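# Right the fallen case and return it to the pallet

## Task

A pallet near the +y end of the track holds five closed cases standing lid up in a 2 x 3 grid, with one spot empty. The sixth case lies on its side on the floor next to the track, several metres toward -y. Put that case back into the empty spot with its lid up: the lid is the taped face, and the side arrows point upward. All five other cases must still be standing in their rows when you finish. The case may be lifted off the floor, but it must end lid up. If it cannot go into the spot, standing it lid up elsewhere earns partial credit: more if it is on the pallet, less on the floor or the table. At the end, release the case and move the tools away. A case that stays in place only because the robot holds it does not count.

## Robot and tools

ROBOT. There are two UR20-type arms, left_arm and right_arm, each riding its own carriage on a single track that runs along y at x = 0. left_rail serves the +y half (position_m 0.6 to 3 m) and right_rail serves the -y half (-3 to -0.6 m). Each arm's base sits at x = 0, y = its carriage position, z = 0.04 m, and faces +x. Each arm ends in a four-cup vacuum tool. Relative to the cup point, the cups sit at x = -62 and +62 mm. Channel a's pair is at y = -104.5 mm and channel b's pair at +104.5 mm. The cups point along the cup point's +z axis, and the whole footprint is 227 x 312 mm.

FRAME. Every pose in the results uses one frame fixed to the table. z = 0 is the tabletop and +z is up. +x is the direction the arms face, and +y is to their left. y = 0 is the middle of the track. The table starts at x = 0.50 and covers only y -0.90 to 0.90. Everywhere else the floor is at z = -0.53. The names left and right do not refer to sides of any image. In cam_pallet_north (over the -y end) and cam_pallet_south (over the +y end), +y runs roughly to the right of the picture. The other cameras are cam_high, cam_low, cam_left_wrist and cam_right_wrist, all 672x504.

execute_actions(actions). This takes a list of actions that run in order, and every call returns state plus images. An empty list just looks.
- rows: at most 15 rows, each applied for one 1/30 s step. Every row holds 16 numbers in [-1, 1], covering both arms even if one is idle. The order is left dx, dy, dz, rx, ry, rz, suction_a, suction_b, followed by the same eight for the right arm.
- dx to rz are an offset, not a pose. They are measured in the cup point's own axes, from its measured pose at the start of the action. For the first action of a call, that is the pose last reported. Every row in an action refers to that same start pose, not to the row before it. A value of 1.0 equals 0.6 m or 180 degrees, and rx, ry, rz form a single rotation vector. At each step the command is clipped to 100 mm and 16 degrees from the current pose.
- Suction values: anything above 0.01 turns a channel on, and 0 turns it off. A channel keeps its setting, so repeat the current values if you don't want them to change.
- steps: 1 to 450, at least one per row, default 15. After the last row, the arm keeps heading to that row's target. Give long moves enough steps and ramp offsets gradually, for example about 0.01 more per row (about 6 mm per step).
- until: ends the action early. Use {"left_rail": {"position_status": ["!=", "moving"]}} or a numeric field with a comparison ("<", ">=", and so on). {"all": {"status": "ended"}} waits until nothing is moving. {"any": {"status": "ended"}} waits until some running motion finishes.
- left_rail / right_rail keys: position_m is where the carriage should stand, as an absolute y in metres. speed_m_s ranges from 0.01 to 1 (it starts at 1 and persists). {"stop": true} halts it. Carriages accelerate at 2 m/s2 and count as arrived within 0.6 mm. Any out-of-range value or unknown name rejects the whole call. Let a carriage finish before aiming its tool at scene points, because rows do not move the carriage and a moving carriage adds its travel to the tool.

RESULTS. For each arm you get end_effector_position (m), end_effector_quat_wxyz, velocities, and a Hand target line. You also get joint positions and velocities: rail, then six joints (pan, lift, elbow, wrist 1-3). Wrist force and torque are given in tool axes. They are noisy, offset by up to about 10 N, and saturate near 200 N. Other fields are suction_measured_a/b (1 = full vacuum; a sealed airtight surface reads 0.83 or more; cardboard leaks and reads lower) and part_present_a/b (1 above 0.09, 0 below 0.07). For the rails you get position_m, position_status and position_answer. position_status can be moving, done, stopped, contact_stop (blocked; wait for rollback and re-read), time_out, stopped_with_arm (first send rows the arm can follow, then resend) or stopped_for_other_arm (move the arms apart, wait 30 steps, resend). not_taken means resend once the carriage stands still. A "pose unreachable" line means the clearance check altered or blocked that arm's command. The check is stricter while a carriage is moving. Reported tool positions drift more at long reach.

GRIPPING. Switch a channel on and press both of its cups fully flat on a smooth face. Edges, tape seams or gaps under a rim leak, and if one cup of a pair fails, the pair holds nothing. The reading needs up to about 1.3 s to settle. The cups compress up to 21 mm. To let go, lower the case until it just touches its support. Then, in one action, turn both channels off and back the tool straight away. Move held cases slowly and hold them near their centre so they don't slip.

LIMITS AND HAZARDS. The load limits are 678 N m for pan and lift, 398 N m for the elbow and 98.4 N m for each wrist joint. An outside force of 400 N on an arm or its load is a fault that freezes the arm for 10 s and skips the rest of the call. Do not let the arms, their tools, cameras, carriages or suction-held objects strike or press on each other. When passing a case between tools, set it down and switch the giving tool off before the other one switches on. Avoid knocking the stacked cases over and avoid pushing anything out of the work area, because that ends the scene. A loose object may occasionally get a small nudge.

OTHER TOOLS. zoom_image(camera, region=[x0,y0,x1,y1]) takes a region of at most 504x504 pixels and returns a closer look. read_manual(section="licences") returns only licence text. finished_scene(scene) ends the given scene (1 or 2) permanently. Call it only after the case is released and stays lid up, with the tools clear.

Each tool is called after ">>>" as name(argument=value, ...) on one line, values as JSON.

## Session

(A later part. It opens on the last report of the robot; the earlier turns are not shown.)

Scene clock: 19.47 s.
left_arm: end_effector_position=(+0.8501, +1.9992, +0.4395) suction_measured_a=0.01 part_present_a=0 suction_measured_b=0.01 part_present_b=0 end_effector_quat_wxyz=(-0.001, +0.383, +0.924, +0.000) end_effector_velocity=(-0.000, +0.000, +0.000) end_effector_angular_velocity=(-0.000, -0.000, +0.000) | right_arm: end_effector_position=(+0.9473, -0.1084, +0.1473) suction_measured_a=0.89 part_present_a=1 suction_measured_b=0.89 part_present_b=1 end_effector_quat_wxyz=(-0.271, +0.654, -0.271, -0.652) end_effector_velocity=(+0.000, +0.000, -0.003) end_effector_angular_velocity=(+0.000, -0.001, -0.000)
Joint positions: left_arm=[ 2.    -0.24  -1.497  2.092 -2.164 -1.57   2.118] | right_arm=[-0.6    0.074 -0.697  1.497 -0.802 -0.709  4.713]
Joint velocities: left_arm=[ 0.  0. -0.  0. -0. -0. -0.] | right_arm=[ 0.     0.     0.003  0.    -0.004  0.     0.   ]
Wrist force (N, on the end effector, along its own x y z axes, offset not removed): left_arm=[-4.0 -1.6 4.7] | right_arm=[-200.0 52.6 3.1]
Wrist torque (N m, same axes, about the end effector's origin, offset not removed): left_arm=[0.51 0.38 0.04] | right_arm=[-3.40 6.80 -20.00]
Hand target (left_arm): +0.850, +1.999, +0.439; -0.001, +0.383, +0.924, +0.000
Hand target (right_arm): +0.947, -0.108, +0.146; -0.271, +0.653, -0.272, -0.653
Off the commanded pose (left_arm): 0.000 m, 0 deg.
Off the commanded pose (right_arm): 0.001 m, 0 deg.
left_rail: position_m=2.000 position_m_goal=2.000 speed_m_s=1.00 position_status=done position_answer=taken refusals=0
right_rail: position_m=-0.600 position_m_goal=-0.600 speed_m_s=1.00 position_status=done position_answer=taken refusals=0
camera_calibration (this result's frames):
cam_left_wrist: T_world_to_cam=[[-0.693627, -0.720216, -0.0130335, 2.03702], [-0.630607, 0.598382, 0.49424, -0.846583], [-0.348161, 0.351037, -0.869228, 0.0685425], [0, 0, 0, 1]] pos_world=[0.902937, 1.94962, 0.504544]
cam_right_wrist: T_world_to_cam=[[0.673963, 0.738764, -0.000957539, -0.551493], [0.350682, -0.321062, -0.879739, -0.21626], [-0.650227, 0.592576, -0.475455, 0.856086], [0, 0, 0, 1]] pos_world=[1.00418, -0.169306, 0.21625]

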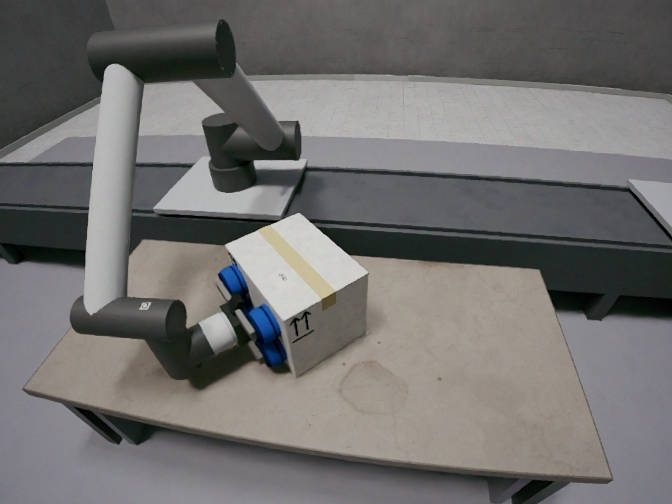

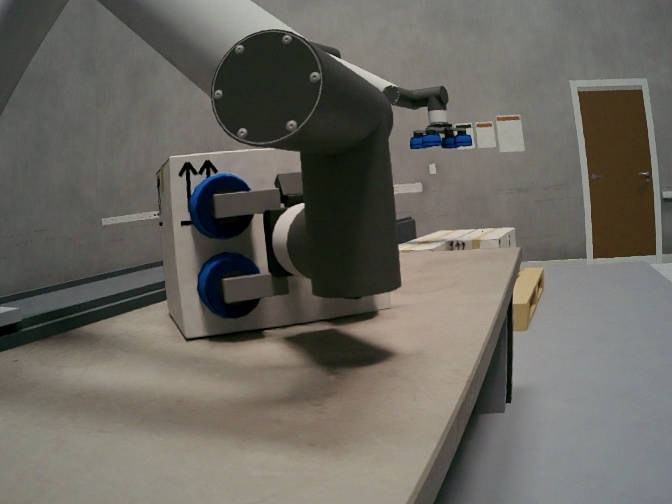

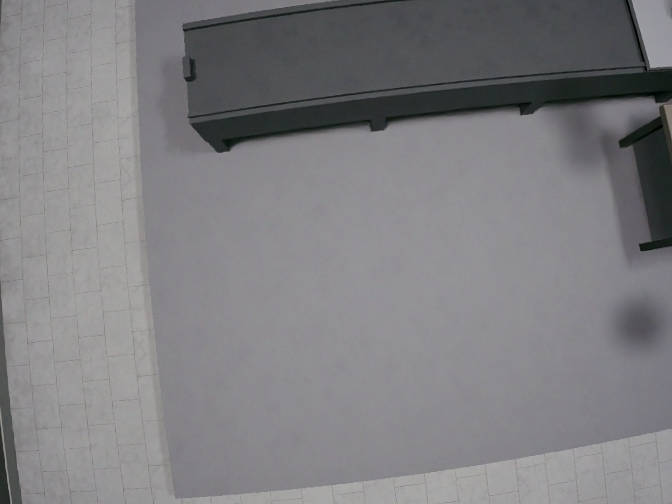

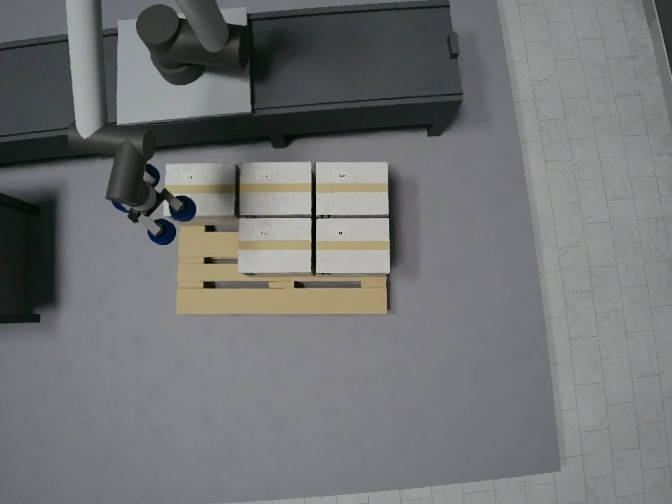

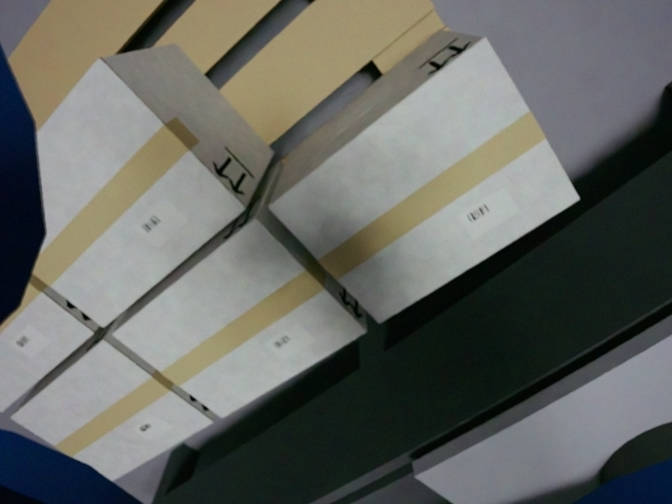

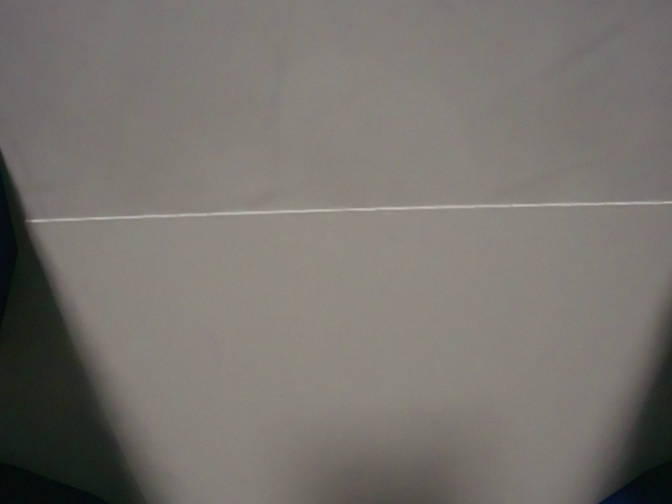

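>>> execute_actions(actions=[{"rows":[[0,0,0,0,0,0,0,0,0,0,-0.005,0,0,0,0,0],[0,0,0,0,0,0,0,0,0,0,-0.01,0,0,0,0,0],[0,0,0,0,0,0,0,0,0,0,-0.02,0,0,0,0,0],[0,0,0,0,0,0,0,0,0,0,-0.03,0,0,0,0,0]],"steps":10},{"rows":[[0,0,0,0,0,0,0,0,-0.05,0,-0.12,0,0,0,0,0]],"steps":15},{"right_rail":{"position_m":-2.4},"steps":30},{"left_rail":{"position_m":0.6},"rows":[[-0.75,-0.72,0,0,0,0,0,0,0,0,0,0,0,0,0,0]],"steps":70}])

Scene clock: 29.83 s.
left_arm: end_effector_position=(+0.8622, -0.0080, +0.4393) suction_measured_a=0.01 part_present_a=0 suction_measured_b=0.01 part_present_b=0 end_effector_quat_wxyz=(-0.000, +0.383, +0.924, +0.000) end_effector_velocity=(-0.000, -0.000, -0.000) end_effector_angular_velocity=(-0.000, +0.000, +0.000) | right_arm: end_effector_position=(+0.9473, -0.1103, +0.1498) suction_measured_a=0.89 part_present_a=1 suction_measured_b=0.89 part_present_b=1 end_effector_quat_wxyz=(-0.272, +0.653, -0.270, -0.653) end_effector_velocity=(+0.000, +0.000, -0.000) end_effector_angular_velocity=(+0.000, -0.000, -0.000)
Joint positions: left_arm=[ 0.617 -0.817 -1.266  1.799 -2.104 -1.57   1.54 ] | right_arm=[-0.602  0.074 -0.699  1.496 -0.798 -0.709  4.71 ]
Joint velocities: left_arm=[ 0. -0.  0. -0.  0. -0. -0.] | right_arm=[ 0. -0.  0. -0.  0.  0. -0.]
Wrist force (N, on the end effector, along its own x y z axes, offset not removed): left_arm=[-2.8 2.4 1.6] | right_arm=[-59.2 -6.0 4.8]
Wrist torque (N m, same axes, about the end effector's origin, offset not removed): left_arm=[1.33 0.22 -0.05] | right_arm=[-0.94 -5.97 0.74]
Hand target (left_arm): +0.862, -0.008, +0.439; -0.000, +0.383, +0.924, +0.000
Hand target (right_arm): +0.947, -0.110, +0.149; -0.272, +0.653, -0.270, -0.653
Off the commanded pose (left_arm): 0.000 m, 0 deg.
Off the commanded pose (right_arm): 0.000 m, 0 deg.
FORCE FAULT: contact force on the right arm reached its limit, and that arm stopped for 10 seconds. The contact can be on any part of that arm, not only on its tool. That arm ran no command of this call. That arm holds still and accepts commands again. Move the arm away from the contact; if what it grips holds it there, let go first. Pushing or pulling that hard again can fault the arm again.
left_rail: position_m=0.617 position_m_goal=0.617 speed_m_s=1.00 position_status=stopped_for_other_arm position_answer=taken refusals=0
right_rail: position_m=-0.602 position_m_goal=-0.602 speed_m_s=1.00 position_status=stopped_with_arm position_answer=taken refusals=0
camera_calibration (this result's frames):
cam_left_wrist: T_world_to_cam=[[-0.69362, -0.720212, -0.0136357, 0.600082], [-0.630886, 0.598237, 0.49406, 0.362422], [-0.347671, 0.351293, -0.869321, 0.776796], [0, 0, 0, 1]] pos_world=[0.914945, -0.0575106, 0.504409]
cam_right_wrist: T_world_to_cam=[[0.673576, 0.739118, 0.0000668297, -0.549869], [0.350642, -0.319469, -0.880335, -0.214343], [-0.65065, 0.592996, -0.474353, 0.858725], [0, 0, 0, 1]] pos_world=[1.00427, -0.171279, 0.218681]

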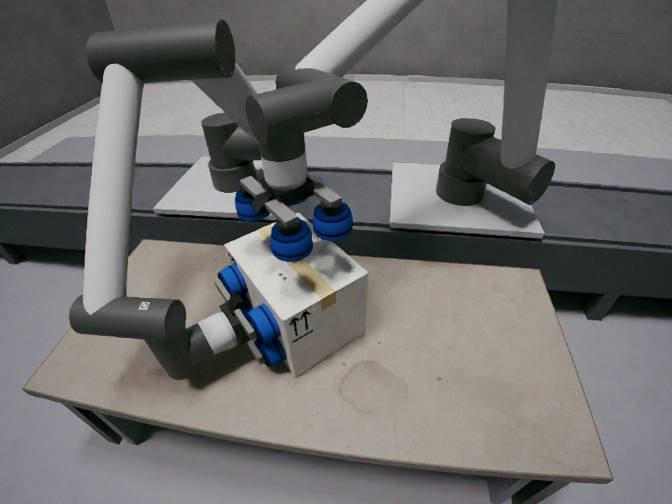

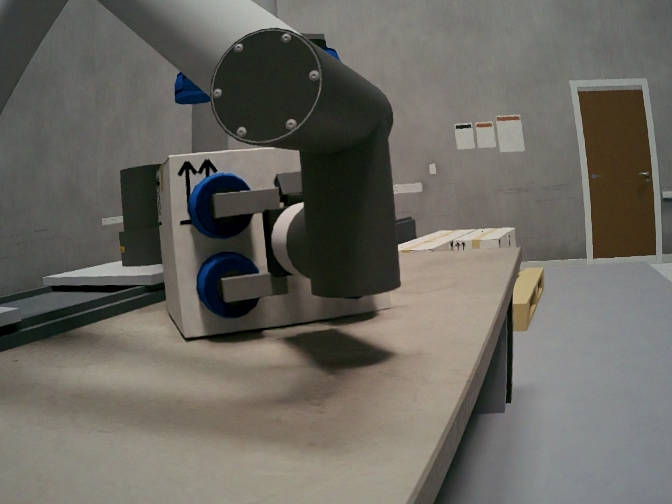

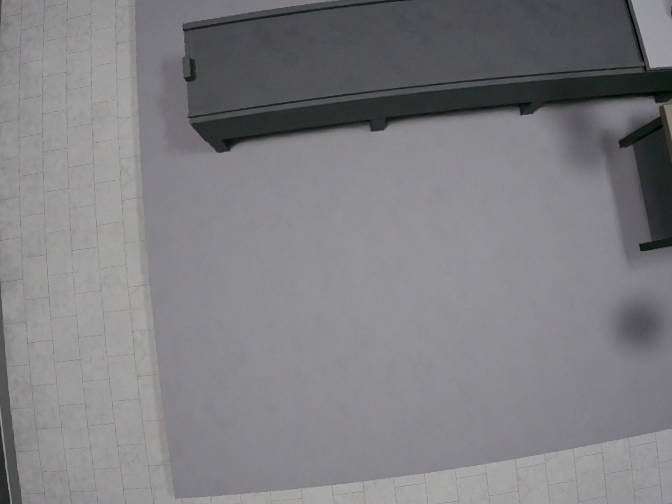

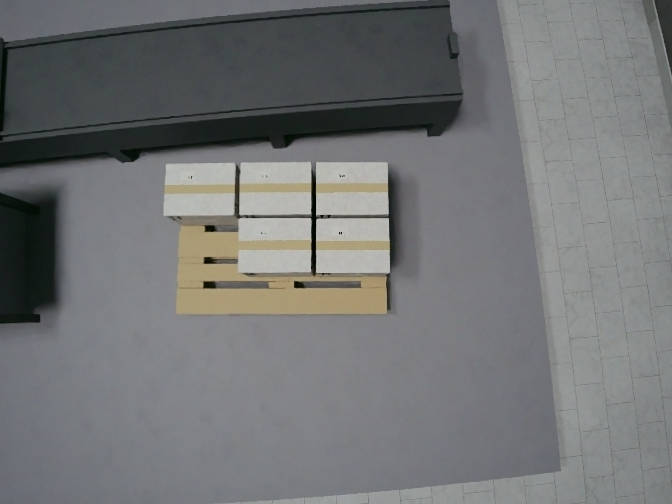

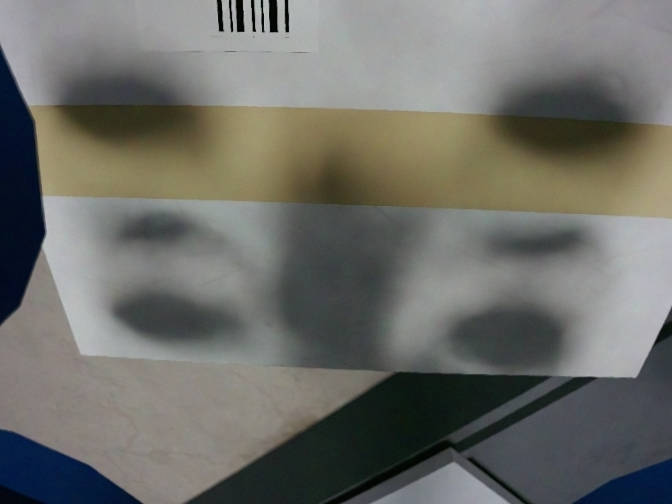

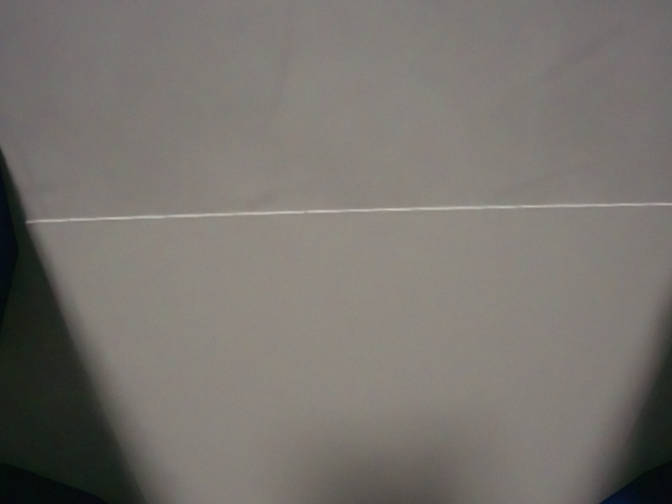

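>>> execute_actions(actions=[{"rows":[[0,0,0,0,0,0,0,0,0,0,-0.03,0,0,0,0,0]],"steps":10},{"rows":[[0,-0.02,0,0,0,0,0,0,0,0,-0.2,0,0,0,0,0]],"steps":25},{"right_rail":{"position_m":-2},"steps":30}])

Scene clock: 32.20 s.
left_arm: end_effector_position=(+0.8537, -0.0164, +0.4393) suction_measured_a=0.01 part_present_a=0 suction_measured_b=0.01 part_present_b=0 end_effector_quat_wxyz=(-0.000, +0.383, +0.924, +0.000) end_effector_velocity=(+0.000, +0.000, +0.000) end_effector_angular_velocity=(+0.000, -0.000, -0.000) | right_arm: end_effector_position=(+1.0445, -0.9328, +0.1496) suction_measured_a=0.00 part_present_a=0 suction_measured_b=0.00 part_present_b=0 end_effector_quat_wxyz=(-0.272, +0.653, -0.270, -0.653) end_effector_velocity=(+0.000, -1.000, -0.000) end_effector_angular_velocity=(-0.000, +0.000, -0.000)
Joint positions: left_arm=[ 0.617 -0.829 -1.267  1.802 -2.104 -1.57   1.529] | right_arm=[-1.327 -0.009 -0.632  1.346 -0.714 -0.792  4.71 ]
Joint velocities: left_arm=[ 0. -0. -0.  0. -0.  0. -0.] | right_arm=[-1. -0.  0. -0. -0. -0.  0.]
Wrist force (N, on the end effector, along its own x y z axes, offset not removed): left_arm=[-5.8 -1.4 0.0] | right_arm=[-7.2 -3.3 -0.5]
Wrist torque (N m, same axes, about the end effector's origin, offset not removed): left_arm=[0.67 0.69 -0.10] | right_arm=[-0.50 1.27 0.59]
Hand target (left_arm): +0.854, -0.016, +0.439; -0.000, +0.383, +0.924, +0.000
Hand target (right_arm): +1.044, -0.974, +0.150; -0.272, +0.653, -0.270, -0.653
Off the commanded pose (left_arm): 0.000 m, 0 deg.
Off the commanded pose (right_arm): 0.000 m, 0 deg.
left_rail: position_m=0.617 position_m_goal=0.617 speed_m_s=1.00 position_status=stopped_for_other_arm position_answer=taken refusals=0
right_rail: position_m=-1.327 position_m_goal=-2.000 speed_m_s=1.00 position_status=moving position_answer=taken refusals=0
camera_calibration (this result's frames):
cam_left_wrist: T_world_to_cam=[[-0.693619, -0.720213, -0.0136443, 0.588087], [-0.630891, 0.598236, 0.494054, 0.362141], [-0.347661, 0.351293, -0.869324, 0.776815], [0, 0, 0, 1]] pos_world=[0.906449, -0.065988, 0.50441]
cam_right_wrist: T_world_to_cam=[[0.673642, 0.739058, 0.0000868983, -0.00745994], [0.350685, -0.319541, -0.880292, -0.511467], [-0.650559, 0.593032, -0.474433, 1.40954], [0, 0, 0, 1]] pos_world=[1.10138, -0.993823, 0.218491]

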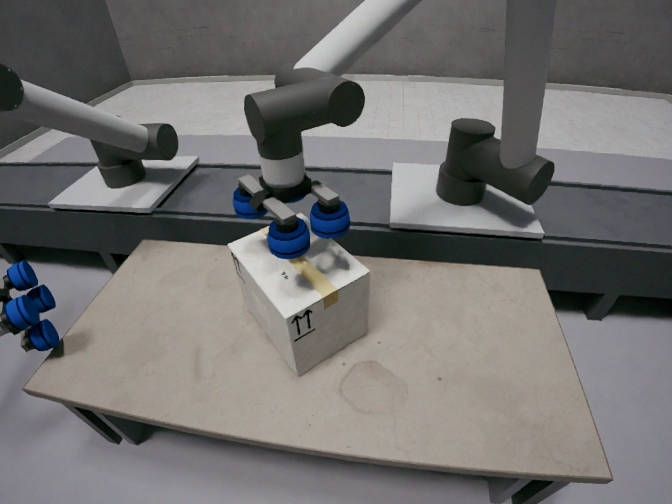

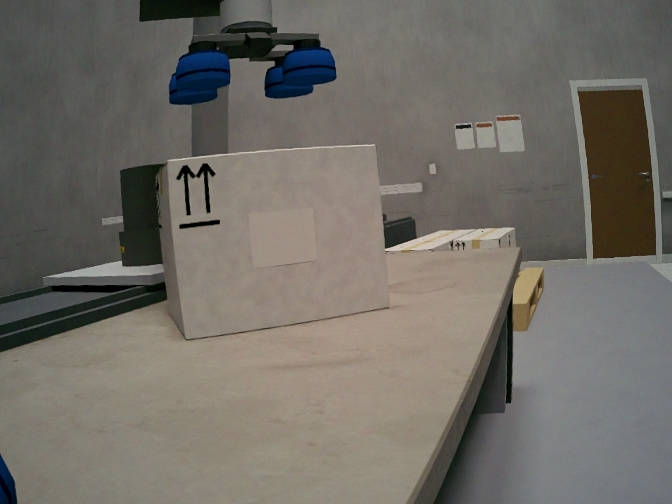

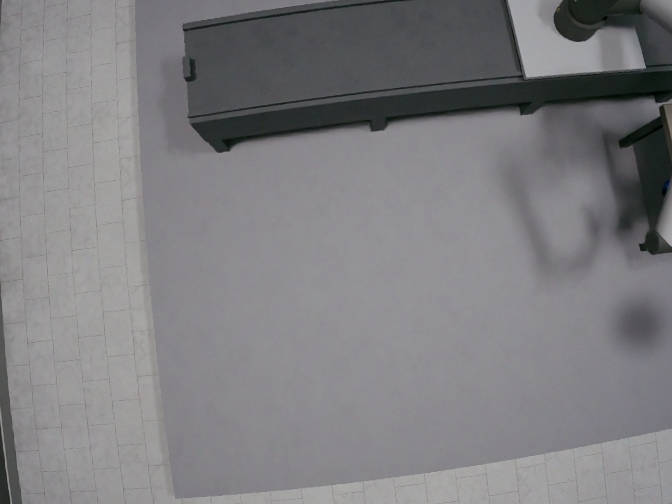

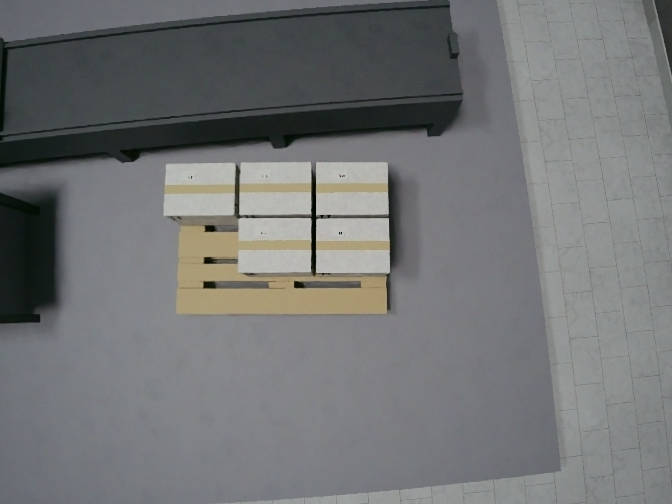

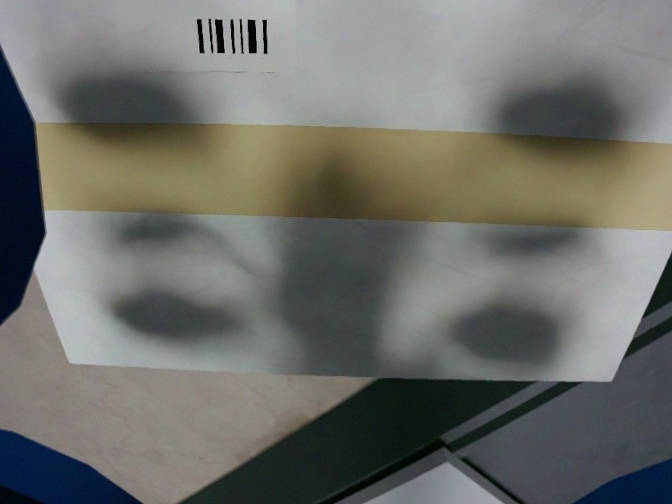

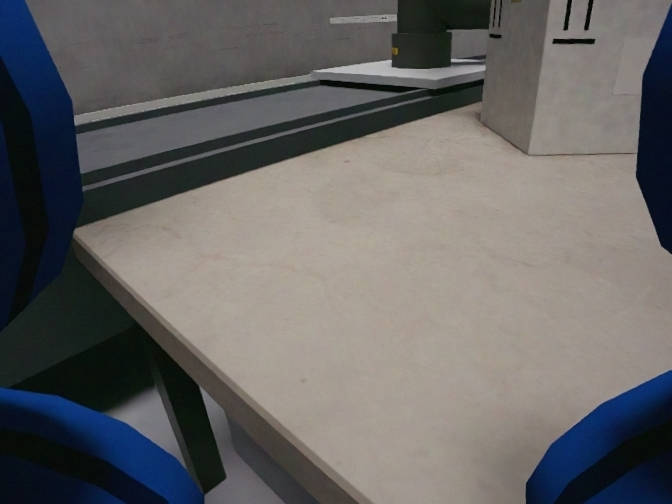

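>>> execute_actions(actions=[{"rows":[[0.007,0,0.22,0,0,0,0,0,0,0,0,0,0,0,0,0]],"steps":25},{"rows":[[0,0,0.03,0,0,0,1,1,0,0,0,0,0,0,0,0]],"steps":10},{"rows":[[0,0,0.027,0,0,0,1,1,0,0,0,0,0,0,0,0]],"steps":40},{"rows":[[0,0,-0.15,0,0,0,1,1,0,0,0,0,0,0,0,0]],"steps":20},{"left_rail":{"position_m":2.217},"rows":[[0.36,0.577,0,0,0,-0.225,1,1,0,0,0,0,0,0,0,0]],"steps":75},{"rows":[[0,0,0.27,0,0,0,1,1,0,0,0,0,0,0,0,0]],"steps":25}])

Scene clock: 41.17 s.
left_arm: end_effector_position=(+0.9433, +1.9843, +0.2026) suction_measured_a=0.88 part_present_a=1 suction_measured_b=0.88 part_present_b=1 end_effector_quat_wxyz=(+0.000, +0.040, +0.999, -0.000) end_effector_velocity=(+0.000, +0.000, -0.001) end_effector_angular_velocity=(-0.000, -0.000, +0.000) | right_arm: end_effector_position=(+1.0445, -1.6056, +0.1496) suction_measured_a=0.00 part_present_a=0 suction_measured_b=0.00 part_present_b=0 end_effector_quat_wxyz=(-0.272, +0.653, -0.270, -0.653) end_effector_velocity=(+0.000, -0.000, +0.000) end_effector_angular_velocity=(-0.000, +0.000, -0.000)
Joint positions: left_arm=[ 2.217 -0.45  -1.16   2.071 -2.482 -1.571  1.2  ] | right_arm=[-2.    -0.009 -0.632  1.346 -0.714 -0.792  4.71 ]
Joint velocities: left_arm=[ 0.     0.     0.001  0.    -0.001  0.     0.   ] | right_arm=[ 0. -0. -0. -0. -0.  0.  0.]
Wrist force (N, on the end effector, along its own x y z axes, offset not removed): left_arm=[-1.9 -0.8 -36.8] | right_arm=[-2.2 -2.1 3.6]
Wrist torque (N m, same axes, about the end effector's origin, offset not removed): left_arm=[3.11 1.67 0.04] | right_arm=[-0.35 0.69 0.50]
Hand target (left_arm): +0.943, +1.984, +0.202; +0.000, +0.040, +0.999, +0.000
Hand target (right_arm): +1.044, -1.606, +0.150; -0.272, +0.653, -0.270, -0.653
Off the commanded pose (left_arm): 0.000 m, 0 deg.
Off the commanded pose (right_arm): 0.000 m, 0 deg.
left_rail: position_m=2.217 position_m_goal=2.217 speed_m_s=1.00 position_status=done position_answer=taken refusals=0
right_rail: position_m=-2.000 position_m_goal=-2.000 speed_m_s=1.00 position_status=done position_answer=taken refusals=0
camera_calibration (this result's frames):
cam_left_wrist: T_world_to_cam=[[-0.0597384, -0.99813, -0.0129767, 2.0414], [-0.868852, 0.0455921, 0.492967, 0.660009], [-0.491454, 0.0407239, -0.869951, 0.651393], [0, 0, 0, 1]] pos_world=[1.01553, 1.98096, 0.267807]
cam_right_wrist: T_world_to_cam=[[0.67366, 0.739041, 0.0000867253, 0.489727], [0.350676, -0.31955, -0.880292, -0.726461], [-0.650544, 0.593048, -0.474432, 1.80854], [0, 0, 0, 1]] pos_world=[1.10138, -1.66662, 0.218491]

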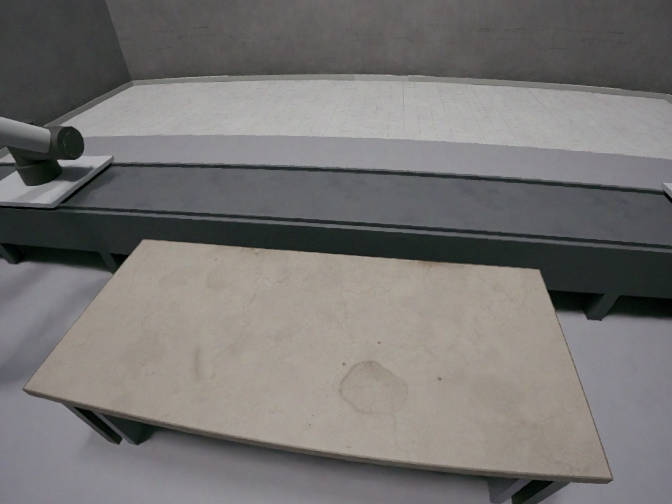

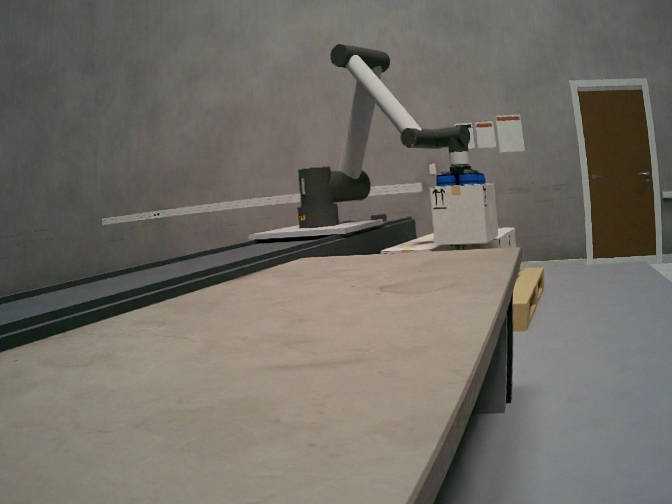

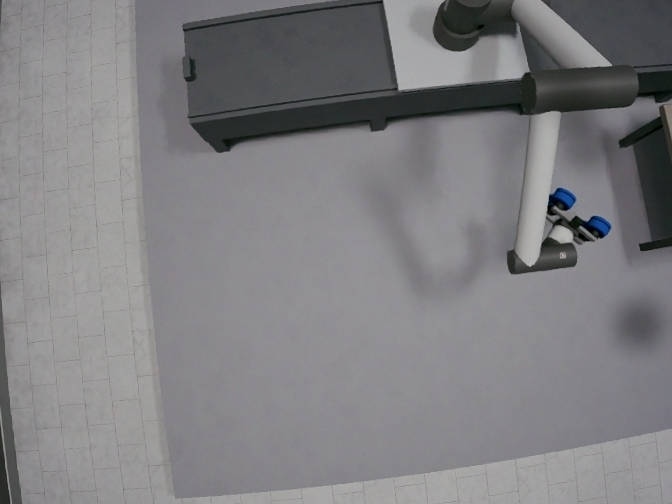

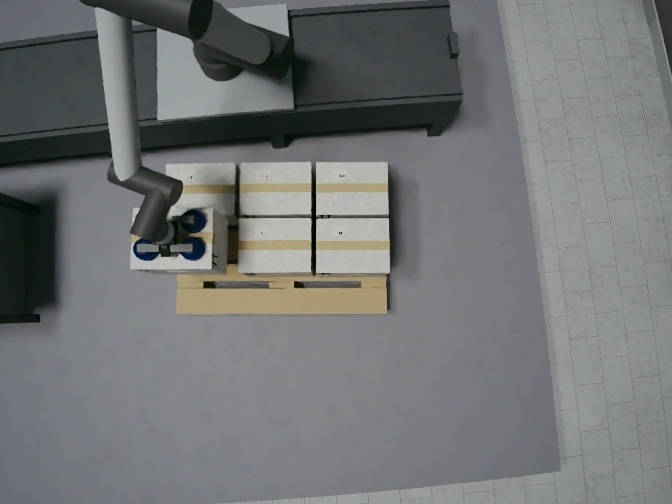

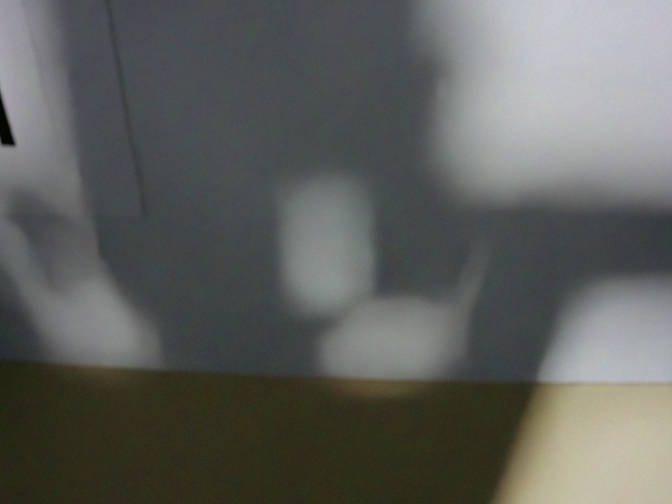

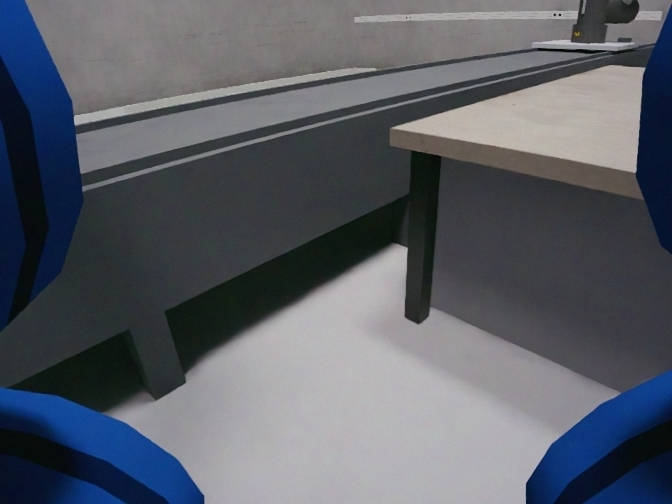

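>>> execute_actions(actions=[{"rows":[[0,0.03,0.48,0,0,0,1,1,0,0,0,0,0,0,0,0]],"steps":35}])

>>> zoom_image(camera="cam_pallet_south", region=[140,150,330,300])

Scene clock: 42.60 s.
left_arm: end_effector_position=(+0.9448, +2.0021, -0.0853) suction_measured_a=0.88 part_present_a=1 suction_measured_b=0.88 part_present_b=1 end_effector_quat_wxyz=(+0.000, +0.040, +0.999, -0.000) end_effector_velocity=(-0.000, +0.000, -0.000) end_effector_angular_velocity=(+0.000, +0.000, -0.000) | right_arm: end_effector_position=(+1.0445, -1.6056, +0.1496) suction_measured_a=0.00 part_present_a=0 suction_measured_b=0.00 part_present_b=0 end_effector_quat_wxyz=(-0.272, +0.653, -0.270, -0.653) end_effector_velocity=(-0.000, -0.000, -0.000) end_effector_angular_velocity=(-0.000, +0.000, +0.000)
Joint positions: left_arm=[ 2.217 -0.433 -0.816  2.112 -2.867 -1.571  1.218] | right_arm=[-2.    -0.009 -0.632  1.346 -0.714 -0.792  4.71 ]
Joint velocities: left_arm=[ 0.  0.  0. -0. -0. -0.  0.] | right_arm=[ 0. -0.  0. -0.  0. -0.  0.]
Wrist force (N, on the end effector, along its own x y z axes, offset not removed): left_arm=[0.9 -0.6 -37.6] | right_arm=[-4.4 -0.9 -0.2]
Wrist torque (N m, same axes, about the end effector's origin, offset not removed): left_arm=[3.22 1.33 0.12] | right_arm=[-0.22 0.90 0.45]
Hand target (left_arm): +0.945, +2.002, -0.085; +0.000, +0.040, +0.999, -0.000
Hand target (right_arm): +1.044, -1.606, +0.150; -0.272, +0.653, -0.270, -0.653
Off the commanded pose (left_arm): 0.000 m, 0 deg.
Off the commanded pose (right_arm): 0.000 m, 0 deg.
left_rail: position_m=2.217 position_m_goal=2.217 speed_m_s=1.00 position_status=done position_answer=taken refusals=0
right_rail: position_m=-2.000 position_m_goal=-2.000 speed_m_s=1.00 position_status=done position_answer=taken refusals=0
camera_calibration (this result's frames):
cam_left_wrist: T_world_to_cam=[[-0.0597361, -0.99813, -0.0129322, 2.05545], [-0.868885, 0.0456147, 0.492908, 0.802482], [-0.491396, 0.0406809, -0.869985, 0.400967], [0, 0, 0, 1]] pos_world=[1.01708, 1.9987, -0.0201325]
cam_right_wrist: T_world_to_cam=[[0.67366, 0.739041, 0.0000869156, 0.489727], [0.350677, -0.31955, -0.880292, -0.726461], [-0.650544, 0.593048, -0.474432, 1.80854], [0, 0, 0, 1]] pos_world=[1.10138, -1.66662, 0.218491]

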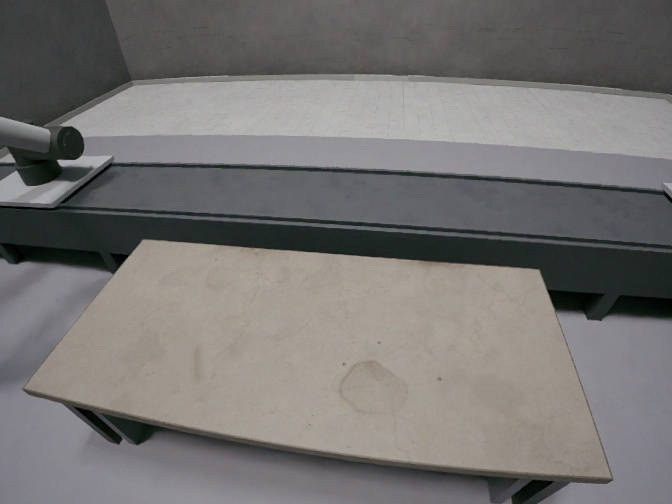

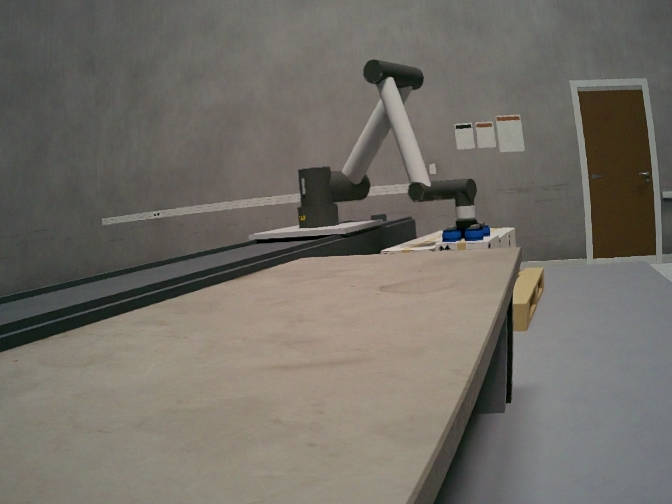

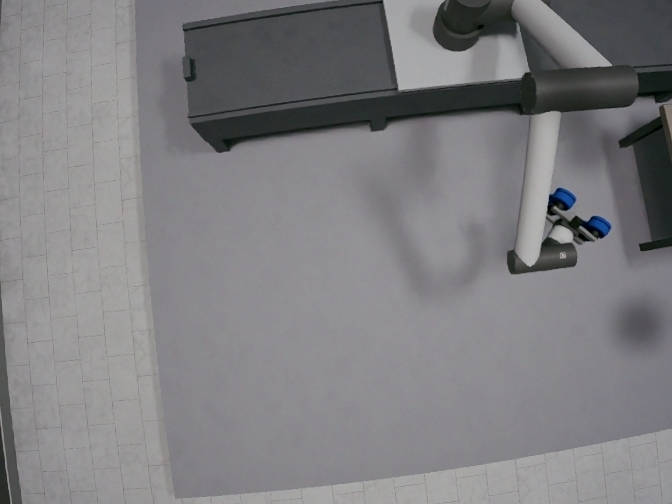

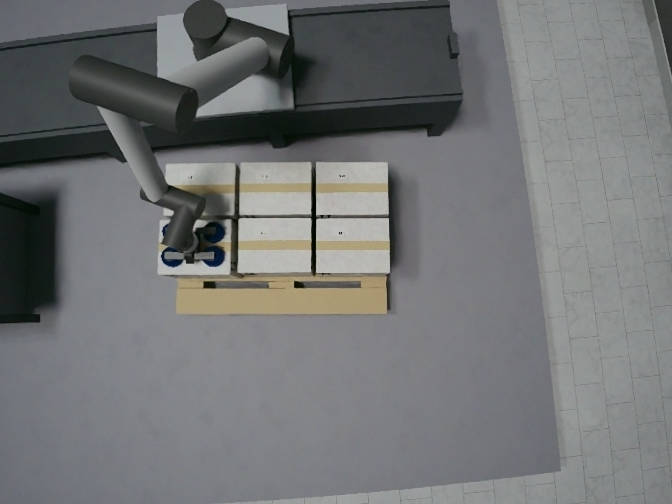

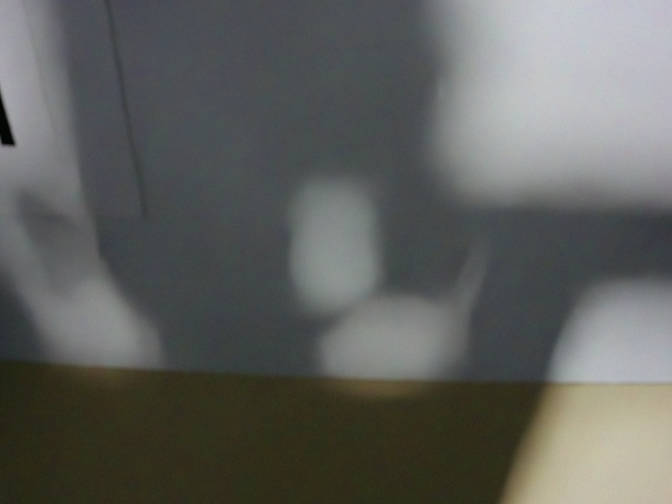

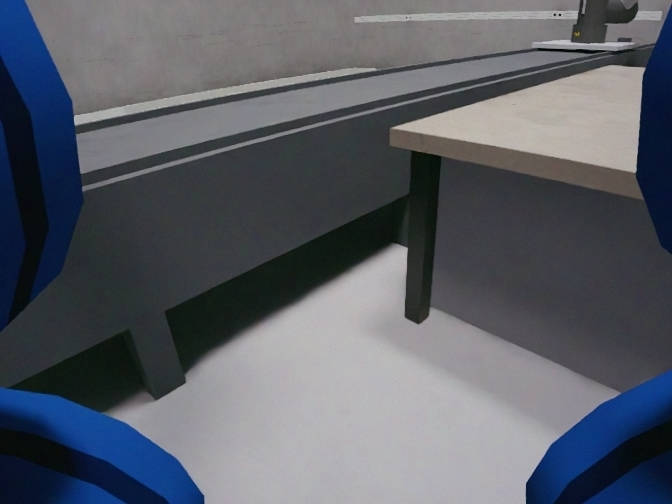

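Region (140, 150, 330, 300) of cam_pallet_south's 672x504 image, scaled by 2.653, with more detail than that image has; it fills the top 398 rows of this view, and the rest is white.

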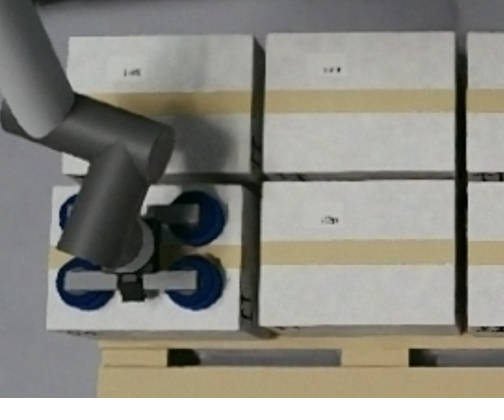

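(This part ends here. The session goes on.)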